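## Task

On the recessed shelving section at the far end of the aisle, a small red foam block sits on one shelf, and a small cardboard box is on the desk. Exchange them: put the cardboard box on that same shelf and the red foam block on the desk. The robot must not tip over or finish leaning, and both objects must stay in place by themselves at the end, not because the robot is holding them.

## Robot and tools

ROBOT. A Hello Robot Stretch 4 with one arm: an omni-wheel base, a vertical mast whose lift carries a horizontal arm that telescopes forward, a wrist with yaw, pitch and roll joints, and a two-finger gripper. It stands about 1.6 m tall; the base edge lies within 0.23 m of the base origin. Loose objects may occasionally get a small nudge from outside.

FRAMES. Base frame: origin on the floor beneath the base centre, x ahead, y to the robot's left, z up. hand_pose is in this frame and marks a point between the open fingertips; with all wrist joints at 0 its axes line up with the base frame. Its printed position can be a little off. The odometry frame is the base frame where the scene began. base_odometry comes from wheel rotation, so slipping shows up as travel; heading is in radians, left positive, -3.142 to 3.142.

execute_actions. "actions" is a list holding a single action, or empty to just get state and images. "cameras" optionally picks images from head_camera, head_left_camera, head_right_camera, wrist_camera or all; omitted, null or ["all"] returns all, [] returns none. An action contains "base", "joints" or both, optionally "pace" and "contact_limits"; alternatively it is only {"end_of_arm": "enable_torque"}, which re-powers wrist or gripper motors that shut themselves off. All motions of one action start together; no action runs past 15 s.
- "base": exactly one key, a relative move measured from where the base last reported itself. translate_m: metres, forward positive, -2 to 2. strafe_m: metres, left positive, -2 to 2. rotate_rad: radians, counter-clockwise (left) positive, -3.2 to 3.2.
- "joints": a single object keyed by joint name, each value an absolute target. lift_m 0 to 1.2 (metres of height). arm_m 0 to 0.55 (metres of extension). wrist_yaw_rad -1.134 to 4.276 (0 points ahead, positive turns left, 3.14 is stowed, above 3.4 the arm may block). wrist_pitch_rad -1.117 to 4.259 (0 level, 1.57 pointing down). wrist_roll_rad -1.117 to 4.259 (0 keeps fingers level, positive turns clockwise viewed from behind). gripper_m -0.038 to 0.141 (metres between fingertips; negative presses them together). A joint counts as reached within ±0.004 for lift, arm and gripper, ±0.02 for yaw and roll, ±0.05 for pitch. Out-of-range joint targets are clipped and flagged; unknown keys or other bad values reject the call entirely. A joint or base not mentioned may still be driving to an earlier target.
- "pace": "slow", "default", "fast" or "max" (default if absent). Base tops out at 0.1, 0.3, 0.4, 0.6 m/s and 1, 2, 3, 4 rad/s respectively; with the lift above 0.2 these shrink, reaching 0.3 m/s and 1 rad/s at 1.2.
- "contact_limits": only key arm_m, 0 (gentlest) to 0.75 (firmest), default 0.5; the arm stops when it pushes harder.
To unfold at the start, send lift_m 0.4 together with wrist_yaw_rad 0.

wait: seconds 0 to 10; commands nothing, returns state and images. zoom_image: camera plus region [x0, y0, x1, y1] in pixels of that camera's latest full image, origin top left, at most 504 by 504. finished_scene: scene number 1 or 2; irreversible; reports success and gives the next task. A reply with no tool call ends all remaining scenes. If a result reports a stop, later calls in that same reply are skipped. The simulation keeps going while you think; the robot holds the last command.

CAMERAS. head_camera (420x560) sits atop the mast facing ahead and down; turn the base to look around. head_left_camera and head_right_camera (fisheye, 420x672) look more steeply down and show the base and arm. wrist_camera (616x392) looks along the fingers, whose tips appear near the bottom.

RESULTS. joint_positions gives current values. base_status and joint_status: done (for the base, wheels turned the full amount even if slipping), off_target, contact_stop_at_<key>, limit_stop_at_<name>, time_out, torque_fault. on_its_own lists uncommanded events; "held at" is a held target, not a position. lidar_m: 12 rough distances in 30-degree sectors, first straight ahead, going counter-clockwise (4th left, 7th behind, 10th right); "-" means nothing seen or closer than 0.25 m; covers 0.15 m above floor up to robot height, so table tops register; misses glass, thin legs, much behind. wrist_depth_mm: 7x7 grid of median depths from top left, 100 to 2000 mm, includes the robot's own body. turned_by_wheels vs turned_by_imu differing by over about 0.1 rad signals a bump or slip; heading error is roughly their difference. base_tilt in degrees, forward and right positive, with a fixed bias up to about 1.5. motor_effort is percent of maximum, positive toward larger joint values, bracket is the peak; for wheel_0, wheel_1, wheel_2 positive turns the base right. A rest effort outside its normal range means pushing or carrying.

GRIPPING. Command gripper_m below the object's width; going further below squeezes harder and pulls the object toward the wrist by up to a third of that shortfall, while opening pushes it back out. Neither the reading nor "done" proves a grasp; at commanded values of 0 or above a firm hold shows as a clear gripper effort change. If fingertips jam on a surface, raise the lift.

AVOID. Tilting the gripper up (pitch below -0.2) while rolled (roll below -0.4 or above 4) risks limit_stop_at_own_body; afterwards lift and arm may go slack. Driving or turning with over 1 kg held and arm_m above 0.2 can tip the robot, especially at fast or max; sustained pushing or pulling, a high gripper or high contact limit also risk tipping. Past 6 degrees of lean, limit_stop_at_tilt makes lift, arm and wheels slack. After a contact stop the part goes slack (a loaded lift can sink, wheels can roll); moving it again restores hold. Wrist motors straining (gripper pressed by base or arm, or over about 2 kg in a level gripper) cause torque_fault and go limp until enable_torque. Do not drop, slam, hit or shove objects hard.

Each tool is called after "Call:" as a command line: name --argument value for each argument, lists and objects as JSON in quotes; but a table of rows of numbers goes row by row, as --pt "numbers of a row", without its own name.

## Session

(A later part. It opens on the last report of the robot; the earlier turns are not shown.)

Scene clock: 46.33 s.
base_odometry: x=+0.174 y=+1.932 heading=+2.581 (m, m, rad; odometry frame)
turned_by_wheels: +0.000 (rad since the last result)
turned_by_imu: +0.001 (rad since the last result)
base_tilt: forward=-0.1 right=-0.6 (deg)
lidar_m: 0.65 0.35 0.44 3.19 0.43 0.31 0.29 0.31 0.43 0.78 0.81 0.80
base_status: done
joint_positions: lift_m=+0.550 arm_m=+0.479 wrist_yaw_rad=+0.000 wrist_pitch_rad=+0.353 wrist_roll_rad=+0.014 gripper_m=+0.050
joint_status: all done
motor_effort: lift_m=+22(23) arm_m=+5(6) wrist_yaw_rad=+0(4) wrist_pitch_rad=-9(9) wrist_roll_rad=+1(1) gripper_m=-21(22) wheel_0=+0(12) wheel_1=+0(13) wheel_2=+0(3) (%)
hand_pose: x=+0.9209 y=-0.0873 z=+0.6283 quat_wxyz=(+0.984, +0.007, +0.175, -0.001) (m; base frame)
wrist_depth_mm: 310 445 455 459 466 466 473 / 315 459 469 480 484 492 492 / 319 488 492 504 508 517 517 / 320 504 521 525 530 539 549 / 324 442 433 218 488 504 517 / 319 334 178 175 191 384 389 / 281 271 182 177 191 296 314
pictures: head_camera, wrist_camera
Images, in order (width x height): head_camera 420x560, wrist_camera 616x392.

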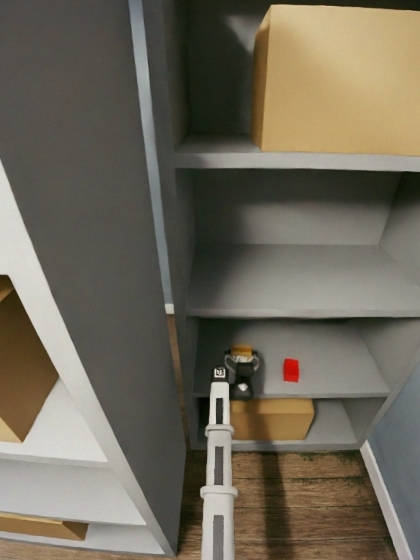

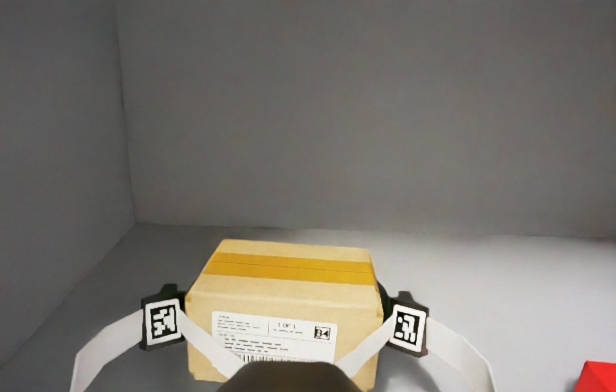

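Call:
execute_actions --actions '[{"joints": {"lift_m": 0.485}}]' --cameras '["wrist_camera"]'

Scene clock: 47.83 s.
base_odometry: x=+0.174 y=+1.932 heading=+2.581 (m, m, rad; odometry frame)
turned_by_wheels: +0.000 (rad since the last result)
turned_by_imu: +0.000 (rad since the last result)
base_tilt: forward=-0.1 right=-0.6 (deg)
lidar_m: 0.69 0.36 0.44 3.19 0.43 0.31 0.29 0.30 0.43 0.78 0.80 0.80
base_status: not commanded
joint_positions: lift_m=+0.485 arm_m=+0.479 wrist_yaw_rad=+0.000 wrist_pitch_rad=+0.353 wrist_roll_rad=+0.014 gripper_m=+0.050
joint_status: all done
motor_effort: lift_m=+15(20) arm_m=+5(4) wrist_yaw_rad=+2(2) wrist_pitch_rad=-9(10) wrist_roll_rad=+1(1) gripper_m=-20(22) wheel_0=+1(0) wheel_1=+0(0) wheel_2=+0(0) (%)
hand_pose: x=+0.9209 y=-0.0874 z=+0.5638 quat_wxyz=(+0.984, +0.007, +0.175, -0.001) (m; base frame)
wrist_depth_mm: 312 445 452 459 462 469 473 / 315 462 473 480 488 492 496 / 317 484 492 504 508 512 521 / 320 433 459 477 496 517 535 / 296 319 306 218 345 355 366 / 243 236 178 175 190 271 276 / 198 191 182 177 191 209 222
pictures: wrist_camera
Images, in order (width x height): wrist_camera 616x392.

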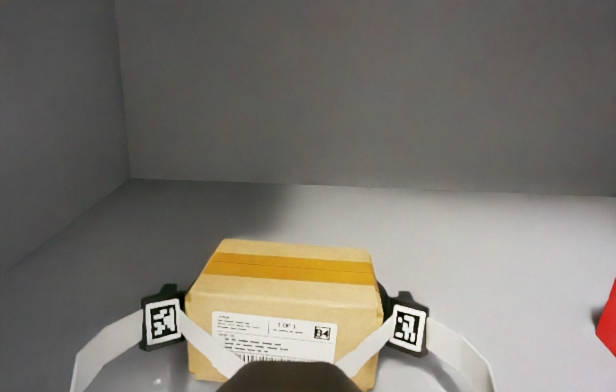

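The depths now match the height at which I picked the box up, so I'll release it.

Call:
execute_actions --actions '[{"joints": {"gripper_m": 0.125}}]' --cameras '["wrist_camera"]'

Scene clock: 49.67 s.
base_odometry: x=+0.174 y=+1.932 heading=+2.581 (m, m, rad; odometry frame)
turned_by_wheels: +0.000 (rad since the last result)
turned_by_imu: +0.000 (rad since the last result)
base_tilt: forward=-0.1 right=-0.5 (deg)
lidar_m: 0.65 0.34 0.46 3.18 0.44 0.31 0.29 0.31 0.43 0.77 0.81 0.81
base_status: not commanded
joint_positions: lift_m=+0.485 arm_m=+0.479 wrist_yaw_rad=+0.000 wrist_pitch_rad=+0.353 wrist_roll_rad=+0.014 gripper_m=+0.125
joint_status: all done
motor_effort: lift_m=+15(15) arm_m=+5(4) wrist_yaw_rad=+3(0) wrist_pitch_rad=-8(8) wrist_roll_rad=+2(1) gripper_m=+2(20) wheel_0=+0(0) wheel_1=+0(0) wheel_2=+0(0) (%)
hand_pose: x=+0.9209 y=-0.0874 z=+0.5638 quat_wxyz=(+0.984, +0.007, +0.175, -0.001) (m; base frame)
wrist_depth_mm: 312 445 452 459 462 469 473 / 315 462 473 477 484 488 496 / 319 480 496 500 508 512 521 / 320 433 462 480 500 521 539 / 297 320 293 229 347 357 368 / 244 203 190 187 198 271 277 / 200 198 198 152 208 212 222
pictures: wrist_camera
Images, in order (width x height): wrist_camera 616x392.

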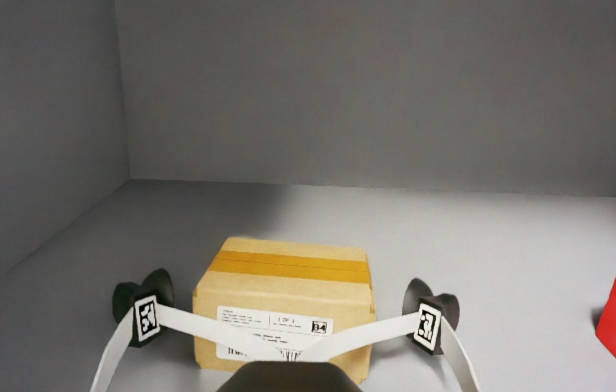

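Call:
execute_actions --actions '[{"joints": {"arm_m": 0.28}, "pace": "fast"}]' --cameras '[]'

Call:
execute_actions --actions '[{"base": {"strafe_m": -0.21}, "pace": "fast"}]' --cameras '["head_camera", "wrist_camera"]'

Scene clock: 51.43 s.
base_odometry: x=+0.174 y=+1.932 heading=+2.581 (m, m, rad; odometry frame)
turned_by_wheels: +0.000 (rad since the last result)
turned_by_imu: +0.000 (rad since the last result)
base_tilt: forward=-0.1 right=-0.6 (deg)
lidar_m: 0.68 0.35 0.44 3.19 0.43 0.31 0.29 0.32 0.42 0.76 0.79 0.79
base_status: not commanded
joint_positions: lift_m=+0.485 arm_m=+0.281 wrist_yaw_rad=+0.000 wrist_pitch_rad=+0.352 wrist_roll_rad=+0.014 gripper_m=+0.125
joint_status: all done
motor_effort: lift_m=+15(15) arm_m=-4(4) wrist_yaw_rad=+2(2) wrist_pitch_rad=-7(8) wrist_roll_rad=+2(1) gripper_m=-2(1) wheel_0=+1(0) wheel_1=+0(0) wheel_2=+0(0) (%)
hand_pose: x=+0.7225 y=-0.0875 z=+0.5639 quat_wxyz=(+0.985, +0.007, +0.175, -0.001) (m; base frame)
wrist_depth_mm: 312 488 634 640 647 647 661 / 314 496 661 668 676 691 691 / 319 504 676 691 699 715 723 / 320 436 427 384 500 418 544 / 297 322 330 338 347 343 343 / 273 204 281 287 223 297 301 / 327 530 462 151 459 466 768
pictures: none
No camera images: the call's "cameras" was empty. Leave "cameras" out to get every camera's image.

Scene clock: 53.07 s.
base_odometry: x=+0.286 y=+2.110 heading=+2.581 (m, m, rad; odometry frame)
turned_by_wheels: +0.000 (rad since the last result)
turned_by_imu: +0.000 (rad since the last result)
base_tilt: forward=-0.1 right=-0.6 (deg)
lidar_m: 0.76 0.53 0.49 1.19 0.43 0.30 0.28 0.31 0.41 0.56 0.60 0.81
base_status: done
joint_positions: lift_m=+0.485 arm_m=+0.281 wrist_yaw_rad=+0.000 wrist_pitch_rad=+0.352 wrist_roll_rad=+0.014 gripper_m=+0.125
joint_status: not commanded
motor_effort: lift_m=+15(15) arm_m=-4(5) wrist_yaw_rad=+3(0) wrist_pitch_rad=-6(6) wrist_roll_rad=+1(1) gripper_m=+0(3) wheel_0=-2(11) wheel_1=-1(15) wheel_2=+0(1) (%)
hand_pose: x=+0.7225 y=-0.0874 z=+0.5639 quat_wxyz=(+0.985, +0.007, +0.175, -0.001) (m; base frame)
wrist_depth_mm: 609 627 627 640 640 654 591 / 634 654 661 668 676 691 597 / 615 668 676 699 707 715 591 / 370 389 462 373 500 525 535 / 312 322 330 329 349 359 368 / 274 203 281 287 223 298 303 / 445 436 442 152 492 715 580
pictures: head_camera, wrist_camera
Images, in order (width x height): head_camera 420x560, wrist_camera 616x392.

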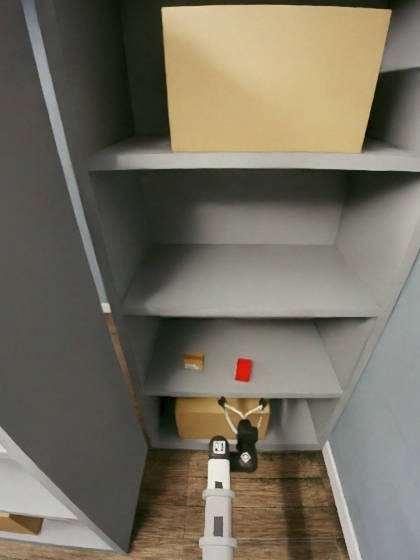

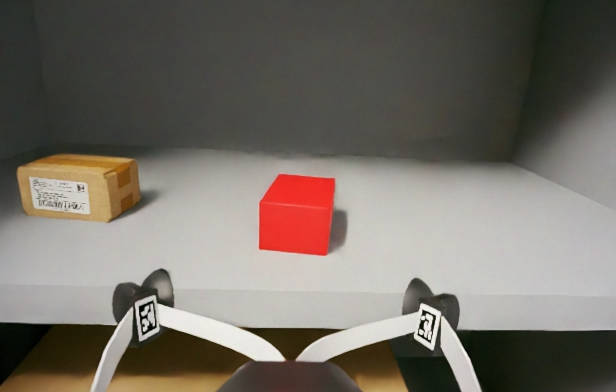

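Call:
execute_actions --actions '[{"joints": {"arm_m": 0.436, "wrist_yaw_rad": -0.05, "lift_m": 0.487}}]' --cameras '["wrist_camera"]'

Scene clock: 55.40 s.
base_odometry: x=+0.286 y=+2.110 heading=+2.581 (m, m, rad; odometry frame)
turned_by_wheels: +0.000 (rad since the last result)
turned_by_imu: +0.001 (rad since the last result)
base_tilt: forward=-0.1 right=-0.5 (deg)
lidar_m: 0.75 0.55 0.49 1.20 0.43 0.33 0.29 0.30 0.43 0.56 0.58 0.80
base_status: not commanded
joint_positions: lift_m=+0.487 arm_m=+0.435 wrist_yaw_rad=-0.050 wrist_pitch_rad=+0.352 wrist_roll_rad=+0.014 gripper_m=+0.125
joint_status: all done
motor_effort: lift_m=+21(22) arm_m=+5(6) wrist_yaw_rad=+0(3) wrist_pitch_rad=-7(6) wrist_roll_rad=+1(1) gripper_m=+0(1) wheel_0=-2(2) wheel_1=-1(1) wheel_2=+0(0) (%)
hand_pose: x=+0.8722 y=-0.1008 z=+0.5654 quat_wxyz=(+0.984, +0.011, +0.175, -0.026) (m; base frame)
wrist_depth_mm: 473 484 496 504 517 525 535 / 496 504 517 530 539 554 539 / 517 525 544 549 564 585 549 / 433 449 466 484 504 525 517 / 287 324 329 247 351 362 370 / 246 203 186 189 223 274 281 / 202 200 195 152 211 214 224
pictures: wrist_camera
Images, in order (width x height): wrist_camera 616x392.

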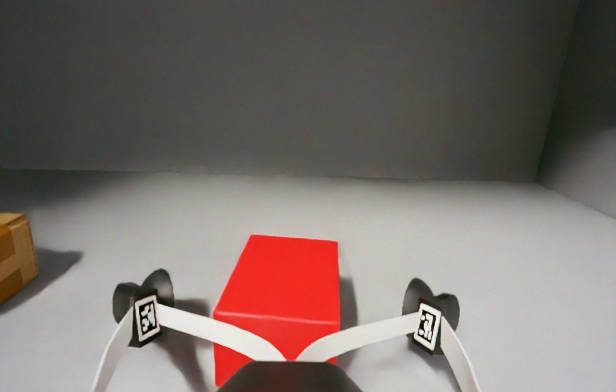

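Call:
execute_actions --actions '[{"joints": {"arm_m": 0.447, "lift_m": 0.484, "gripper_m": 0.02}}]' --cameras '["wrist_camera"]'

Scene clock: 57.50 s.
base_odometry: x=+0.286 y=+2.110 heading=+2.581 (m, m, rad; odometry frame)
turned_by_wheels: +0.000 (rad since the last result)
turned_by_imu: +0.000 (rad since the last result)
base_tilt: forward=-0.1 right=-0.5 (deg)
lidar_m: 0.77 0.55 0.49 1.22 0.41 0.32 0.30 0.30 0.44 0.55 0.59 0.81
base_status: not commanded
joint_positions: lift_m=+0.484 arm_m=+0.446 wrist_yaw_rad=-0.050 wrist_pitch_rad=+0.352 wrist_roll_rad=+0.014 gripper_m=+0.020
joint_status: all done
motor_effort: lift_m=+15(21) arm_m=+4(4) wrist_yaw_rad=-1(2) wrist_pitch_rad=-6(7) wrist_roll_rad=+1(1) gripper_m=-21(21) wheel_0=-3(2) wheel_1=-1(1) wheel_2=+0(0) (%)
hand_pose: x=+0.8832 y=-0.1008 z=+0.5630 quat_wxyz=(+0.984, +0.011, +0.175, -0.026) (m; base frame)
wrist_depth_mm: 466 473 484 496 504 508 521 / 484 492 504 517 530 544 539 / 504 517 530 539 554 569 549 / 427 442 459 477 500 517 512 / 294 317 309 231 345 355 364 / 242 248 181 176 211 271 276 / 199 189 173 160 200 211 221
pictures: wrist_camera
Images, in order (width x height): wrist_camera 616x392.

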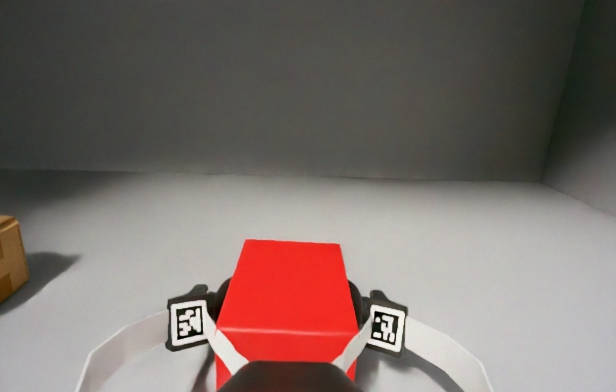

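Call:
execute_actions --actions '[{"joints": {"lift_m": 0.515}, "pace": "fast"}]' --cameras '[]'

Call:
execute_actions --actions '[{"base": {"strafe_m": -0.12}, "joints": {"arm_m": 0.0, "wrist_yaw_rad": 0.0}, "pace": "fast"}]' --cameras '["head_camera", "wrist_camera"]'

Scene clock: 59.23 s.
base_odometry: x=+0.286 y=+2.110 heading=+2.581 (m, m, rad; odometry frame)
turned_by_wheels: +0.000 (rad since the last result)
turned_by_imu: +0.000 (rad since the last result)
base_tilt: forward=-0.1 right=-0.6 (deg)
lidar_m: 0.76 0.54 0.51 1.20 0.43 0.30 0.29 0.30 0.44 0.56 0.58 0.79
base_status: not commanded
joint_positions: lift_m=+0.515 arm_m=+0.446 wrist_yaw_rad=-0.050 wrist_pitch_rad=+0.352 wrist_roll_rad=+0.014 gripper_m=+0.020
joint_status: all done
motor_effort: lift_m=+21(24) arm_m=+4(5) wrist_yaw_rad=+1(2) wrist_pitch_rad=-7(7) wrist_roll_rad=+1(1) gripper_m=-21(21) wheel_0=-2(2) wheel_1=-1(1) wheel_2=+0(0) (%)
hand_pose: x=+0.8832 y=-0.1008 z=+0.5934 quat_wxyz=(+0.984, +0.011, +0.175, -0.026) (m; base frame)
wrist_depth_mm: 462 477 480 496 504 517 521 / 484 496 508 517 530 539 539 / 504 512 530 539 554 569 549 / 508 525 539 559 569 580 539 / 370 379 373 231 413 424 436 / 268 296 181 176 211 324 329 / 238 226 173 160 239 252 265
pictures: none
No camera images: the call's "cameras" was empty. Leave "cameras" out to get every camera's image.

Scene clock: 61.23 s.
base_odometry: x=+0.349 y=+2.212 heading=+2.581 (m, m, rad; odometry frame)
turned_by_wheels: +0.000 (rad since the last result)
turned_by_imu: +0.001 (rad since the last result)
base_tilt: forward=-0.1 right=-0.6 (deg)
lidar_m: 0.75 0.68 0.59 1.20 0.44 0.31 0.29 0.30 0.44 0.45 0.46 0.64
base_status: done
joint_positions: lift_m=+0.515 arm_m=+0.002 wrist_yaw_rad=+0.000 wrist_pitch_rad=+0.353 wrist_roll_rad=+0.014 gripper_m=+0.020
joint_status: all done
motor_effort: lift_m=+21(22) arm_m=-5(6) wrist_yaw_rad=+1(3) wrist_pitch_rad=-9(7) wrist_roll_rad=+1(1) gripper_m=-21(22) wheel_0=-2(11) wheel_1=+0(9) wheel_2=+0(2) (%)
hand_pose: x=+0.4433 y=-0.0875 z=+0.5933 quat_wxyz=(+0.984, +0.007, +0.175, -0.001) (m; base frame)
wrist_depth_mm: 820 866 878 891 904 621 492 / 831 904 917 931 931 609 508 / 741 878 917 960 904 603 512 / 559 580 559 574 597 574 504 / 778 759 750 232 1025 609 504 / 621 615 181 176 210 634 500 / 647 640 173 160 831 597 496
pictures: head_camera, wrist_camera
Images, in order (width x height): head_camera 420x560, wrist_camera 616x392.

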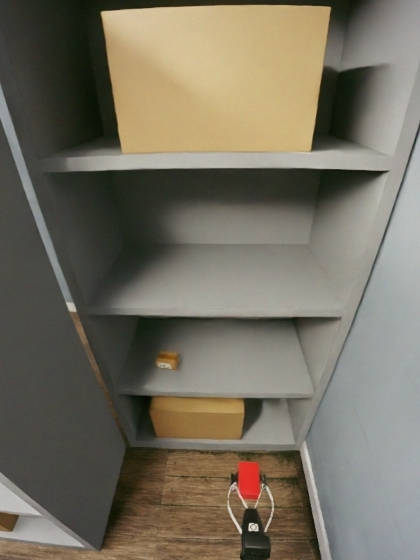

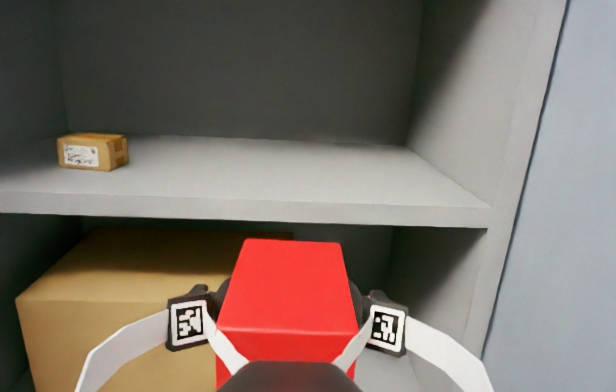

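The box is on the shelf and I'm holding the block. The corner is 0.59 m away, which leaves room to turn.

Call:
execute_actions --actions '[{"base": {"rotate_rad": 1.59}, "joints": {"lift_m": 0.3}}]' --cameras '["head_camera", "head_left_camera"]'

Scene clock: 63.47 s.
base_odometry: x=+0.349 y=+2.212 heading=-2.113 (m, m, rad; odometry frame)
turned_by_wheels: +1.589 (rad since the last result)
turned_by_imu: +1.561 (rad since the last result)
base_tilt: forward=-0.1 right=-0.6 (deg)
lidar_m: 1.15 0.41 0.31 0.29 0.31 0.43 0.44 0.47 0.64 0.76 0.70 0.58
base_status: done
joint_positions: lift_m=+0.300 arm_m=+0.002 wrist_yaw_rad=+0.000 wrist_pitch_rad=+0.353 wrist_roll_rad=+0.014 gripper_m=+0.020
joint_status: all done
motor_effort: lift_m=+15(20) arm_m=-5(4) wrist_yaw_rad=-1(4) wrist_pitch_rad=-7(8) wrist_roll_rad=+1(1) gripper_m=-22(21) wheel_0=-2(7) wheel_1=-4(8) wheel_2=-2(6) (%)
hand_pose: x=+0.4433 y=-0.0874 z=+0.3789 quat_wxyz=(+0.984, +0.007, +0.175, -0.001) (m; base frame)
wrist_depth_mm: 627 991 - - 1042 1042 917 / 1060 1060 - - 1098 1078 340 / 723 1118 - - 1118 1098 960 / 647 1138 1499 1537 842 683 317 / 654 991 1008 231 831 715 314 / 654 798 181 176 211 741 317 / 603 615 173 160 609 377 332
pictures: head_camera, head_left_camera
Images, in order (width x height): head_camera 420x560, head_left_camera 420x672.

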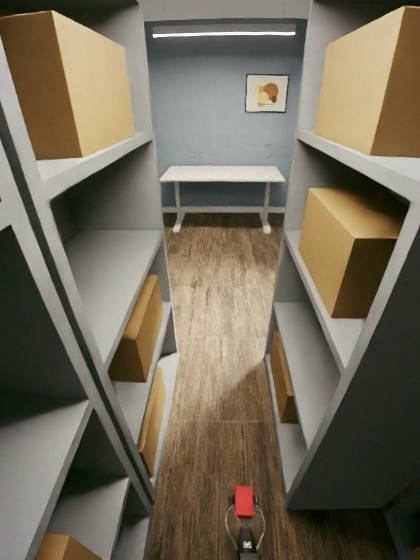

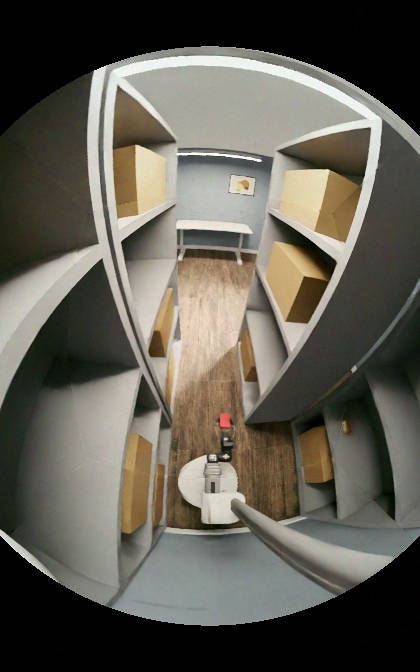

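Call:
execute_actions --actions '[{"base": {"translate_m": 2.0}, "joints": {"lift_m": 0.22}, "pace": "max"}]' --cameras '["head_camera"]'

Scene clock: 68.87 s.
base_odometry: x=-0.682 y=+0.498 heading=-2.113 (m, m, rad; odometry frame)
turned_by_wheels: +0.000 (rad since the last result)
turned_by_imu: -0.003 (rad since the last result)
base_tilt: forward=-0.1 right=-0.6 (deg)
lidar_m: 1.52 1.57 1.90 1.87 0.83 0.67 1.19 0.66 0.83 1.89 1.93 1.57
base_status: done
joint_positions: lift_m=+0.220 arm_m=+0.002 wrist_yaw_rad=+0.000 wrist_pitch_rad=+0.353 wrist_roll_rad=+0.014 gripper_m=+0.020
joint_status: all done
motor_effort: lift_m=+16(18) arm_m=-4(5) wrist_yaw_rad=+2(1) wrist_pitch_rad=-8(8) wrist_roll_rad=+1(1) gripper_m=-22(20) wheel_0=+1(11) wheel_1=+1(15) wheel_2=+2(17) (%)
hand_pose: x=+0.4433 y=-0.0874 z=+0.2987 quat_wxyz=(+0.984, +0.007, +0.175, -0.001) (m; base frame)
wrist_depth_mm: 1808 1808 1808 1863 1863 1921 1921 / 1863 1921 1921 - - - - / 1863 1808 - - - - - / 1182 1205 1255 1281 1336 1430 1464 / 854 866 842 231 946 976 991 / 668 683 181 176 211 741 759 / 549 517 173 160 549 574 609
pictures: head_camera
Images, in order (width x height): head_camera 420x560.

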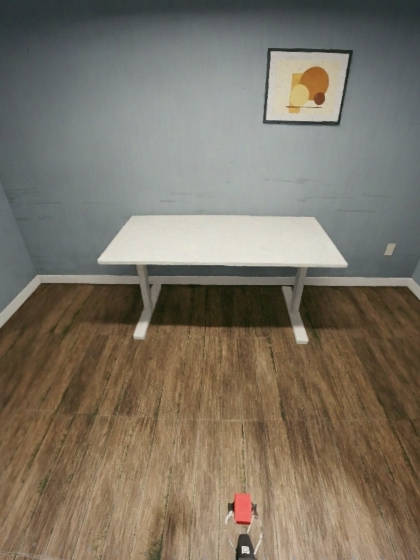

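Call:
execute_actions --actions '[{"base": {"translate_m": 0.92}, "joints": {"lift_m": 0.71}, "pace": "max"}]' --cameras '[]'

Call:
execute_actions --actions '[{"base": {"translate_m": 0.15}, "joints": {"arm_m": 0.3}, "pace": "fast"}]' --cameras '["head_camera", "wrist_camera"]'

Scene clock: 72.20 s.
base_odometry: x=-1.157 y=-0.290 heading=-2.113 (m, m, rad; odometry frame)
turned_by_wheels: +0.000 (rad since the last result)
turned_by_imu: -0.001 (rad since the last result)
base_tilt: forward=-0.1 right=-0.6 (deg)
lidar_m: 0.60 0.63 0.90 1.84 1.93 1.56 1.52 1.57 1.93 1.85 0.84 0.63
base_status: done
joint_positions: lift_m=+0.710 arm_m=+0.002 wrist_yaw_rad=+0.000 wrist_pitch_rad=+0.352 wrist_roll_rad=+0.014 gripper_m=+0.020
joint_status: all done
motor_effort: lift_m=+21(24) arm_m=-4(4) wrist_yaw_rad=+0(0) wrist_pitch_rad=-6(7) wrist_roll_rad=+1(1) gripper_m=-21(21) wheel_0=+0(9) wheel_1=+1(12) wheel_2=+1(18) (%)
hand_pose: x=+0.4433 y=-0.0874 z=+0.7884 quat_wxyz=(+0.984, +0.007, +0.175, -0.001) (m; base frame)
wrist_depth_mm: 1025 1042 1042 1060 1078 1078 1078 / 1060 1078 1098 1118 1118 1138 1138 / 878 904 976 1042 1118 1160 1205 / 535 559 580 603 627 654 691 / 397 402 402 231 439 452 462 / 1281 1308 181 176 211 904 1397 / 1182 1118 173 160 1160 904 1281
pictures: none
No camera images: the call's "cameras" was empty. Leave "cameras" out to get every camera's image.

Scene clock: 73.90 s.
base_odometry: x=-1.234 y=-0.418 heading=-2.112 (m, m, rad; odometry frame)
turned_by_wheels: +0.000 (rad since the last result)
turned_by_imu: +0.000 (rad since the last result)
base_tilt: forward=-0.1 right=-0.6 (deg)
lidar_m: 0.44 0.49 0.66 1.82 1.92 1.71 1.67 1.70 1.95 1.86 0.64 0.49
base_status: done
joint_positions: lift_m=+0.710 arm_m=+0.299 wrist_yaw_rad=+0.000 wrist_pitch_rad=+0.352 wrist_roll_rad=+0.014 gripper_m=+0.020
joint_status: all done
motor_effort: lift_m=+21(21) arm_m=+5(4) wrist_yaw_rad=+2(1) wrist_pitch_rad=-7(6) wrist_roll_rad=+1(1) gripper_m=-22(21) wheel_0=+2(10) wheel_1=+2(8) wheel_2=+2(13) (%)
hand_pose: x=+0.7409 y=-0.0874 z=+0.7885 quat_wxyz=(+0.985, +0.007, +0.175, -0.001) (m; base frame)
wrist_depth_mm: 634 640 647 654 661 661 676 / 661 668 676 683 691 699 699 / 691 699 707 715 723 732 741 / 535 554 569 597 621 647 676 / 387 397 389 231 433 445 455 / 304 309 181 176 210 338 343 / 250 236 173 161 252 263 278
pictures: head_camera, wrist_camera
Images, in order (width x height): head_camera 420x560, wrist_camera 616x392.

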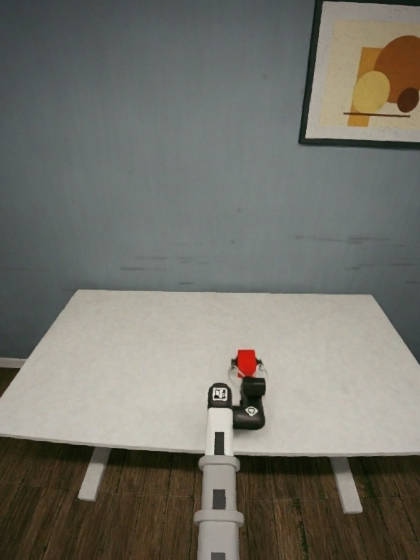

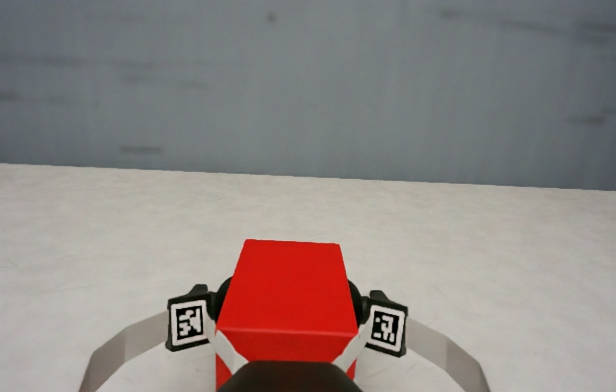

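Call:
execute_actions --actions '[{"joints": {"lift_m": 0.671}}]' --cameras '[]'

Call:
execute_actions --actions '[{"joints": {"gripper_m": 0.095}}]' --cameras '["wrist_camera"]'

Scene clock: 75.10 s.
base_odometry: x=-1.234 y=-0.418 heading=-2.112 (m, m, rad; odometry frame)
turned_by_wheels: +0.000 (rad since the last result)
turned_by_imu: +0.000 (rad since the last result)
base_tilt: forward=-0.1 right=-0.5 (deg)
lidar_m: 0.46 0.48 0.66 1.83 1.90 1.69 1.67 1.71 1.93 1.85 0.65 0.48
base_status: not commanded
joint_positions: lift_m=+0.671 arm_m=+0.299 wrist_yaw_rad=+0.000 wrist_pitch_rad=+0.352 wrist_roll_rad=+0.014 gripper_m=+0.020
joint_status: all done
motor_effort: lift_m=+14(21) arm_m=+4(4) wrist_yaw_rad=+2(2) wrist_pitch_rad=-6(6) wrist_roll_rad=+1(1) gripper_m=-20(22) wheel_0=+1(2) wheel_1=+2(2) wheel_2=+2(2) (%)
hand_pose: x=+0.7409 y=-0.0874 z=+0.7500 quat_wxyz=(+0.985, +0.007, +0.175, -0.001) (m; base frame)
wrist_depth_mm: 627 647 647 661 668 668 676 / 661 668 676 676 691 699 715 / 676 691 699 715 715 732 741 / 427 445 459 477 496 521 544 / 309 320 310 232 347 357 366 / 244 249 181 176 210 271 277 / 200 190 173 160 201 211 221
pictures: none
No camera images: the call's "cameras" was empty. Leave "cameras" out to get every camera's image.

Scene clock: 76.67 s.
base_odometry: x=-1.234 y=-0.418 heading=-2.112 (m, m, rad; odometry frame)
turned_by_wheels: +0.000 (rad since the last result)
turned_by_imu: +0.000 (rad since the last result)
base_tilt: forward=-0.1 right=-0.5 (deg)
lidar_m: 0.44 0.49 0.66 1.83 1.92 1.72 1.68 1.72 1.93 1.84 0.66 0.47
base_status: not commanded
joint_positions: lift_m=+0.671 arm_m=+0.299 wrist_yaw_rad=+0.000 wrist_pitch_rad=+0.352 wrist_roll_rad=+0.014 gripper_m=+0.095
joint_status: all done
motor_effort: lift_m=+15(14) arm_m=+5(5) wrist_yaw_rad=-1(0) wrist_pitch_rad=-7(7) wrist_roll_rad=+1(1) gripper_m=-4(23) wheel_0=+2(2) wheel_1=+2(2) wheel_2=+2(2) (%)
hand_pose: x=+0.7409 y=-0.0874 z=+0.7500 quat_wxyz=(+0.985, +0.007, +0.175, -0.001) (m; base frame)
wrist_depth_mm: 634 640 647 654 661 668 683 / 661 668 676 691 691 699 715 / 683 683 691 715 715 723 732 / 427 445 462 477 500 521 549 / 310 320 325 242 347 357 366 / 244 237 196 185 216 272 277 / 200 196 197 155 207 219 222
pictures: wrist_camera
Images, in order (width x height): wrist_camera 616x392.

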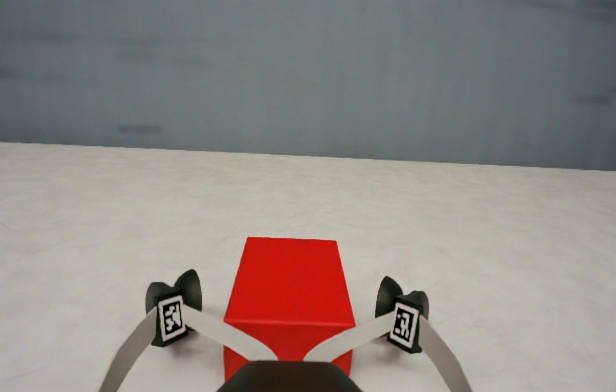

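The block is released. I'll pull the arm back so the gripper is clear of it.

Call:
execute_actions --actions '[{"joints": {"arm_m": 0.17}, "pace": "fast"}]' --cameras '["head_camera", "wrist_camera"]'

Scene clock: 78.00 s.
base_odometry: x=-1.234 y=-0.418 heading=-2.112 (m, m, rad; odometry frame)
turned_by_wheels: +0.000 (rad since the last result)
turned_by_imu: +0.000 (rad since the last result)
base_tilt: forward=-0.1 right=-0.5 (deg)
lidar_m: 0.45 0.49 0.64 1.82 1.91 1.71 1.67 1.70 1.93 1.85 0.65 0.47
base_status: not commanded
joint_positions: lift_m=+0.671 arm_m=+0.171 wrist_yaw_rad=+0.000 wrist_pitch_rad=+0.352 wrist_roll_rad=+0.014 gripper_m=+0.095
joint_status: all done
motor_effort: lift_m=+15(15) arm_m=-5(4) wrist_yaw_rad=+1(0) wrist_pitch_rad=-7(6) wrist_roll_rad=+1(1) gripper_m=-2(0) wheel_0=+2(2) wheel_1=+2(2) wheel_2=+2(2) (%)
hand_pose: x=+0.6124 y=-0.0875 z=+0.7500 quat_wxyz=(+0.985, +0.007, +0.175, -0.001) (m; base frame)
wrist_depth_mm: 741 750 759 778 788 788 798 / 778 788 798 798 820 820 831 / 691 732 778 831 831 854 866 / 430 449 462 373 500 525 544 / 312 320 325 304 349 359 368 / 244 239 247 262 216 273 278 / 202 196 201 155 208 220 223
pictures: head_camera, wrist_camera
Images, in order (width x height): head_camera 420x560, wrist_camera 616x392.

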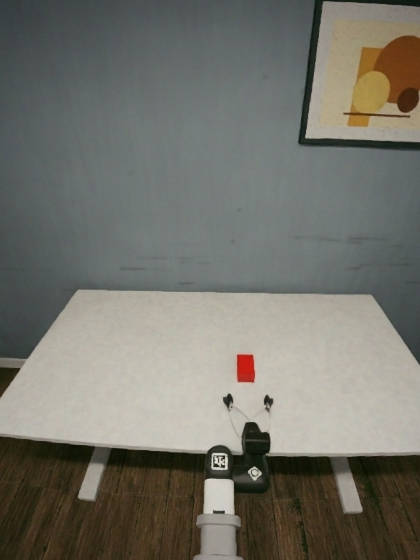

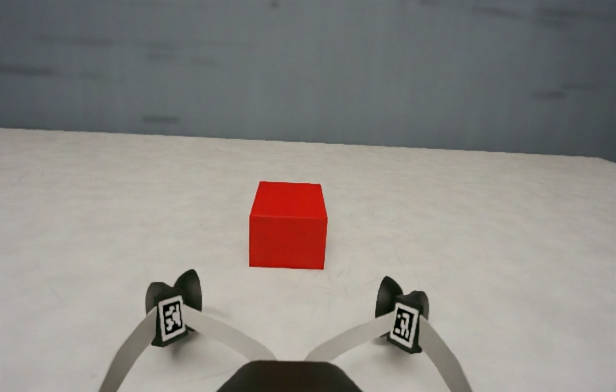

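Call:
finished_scene --scene 1

The scene is finished: the task was done.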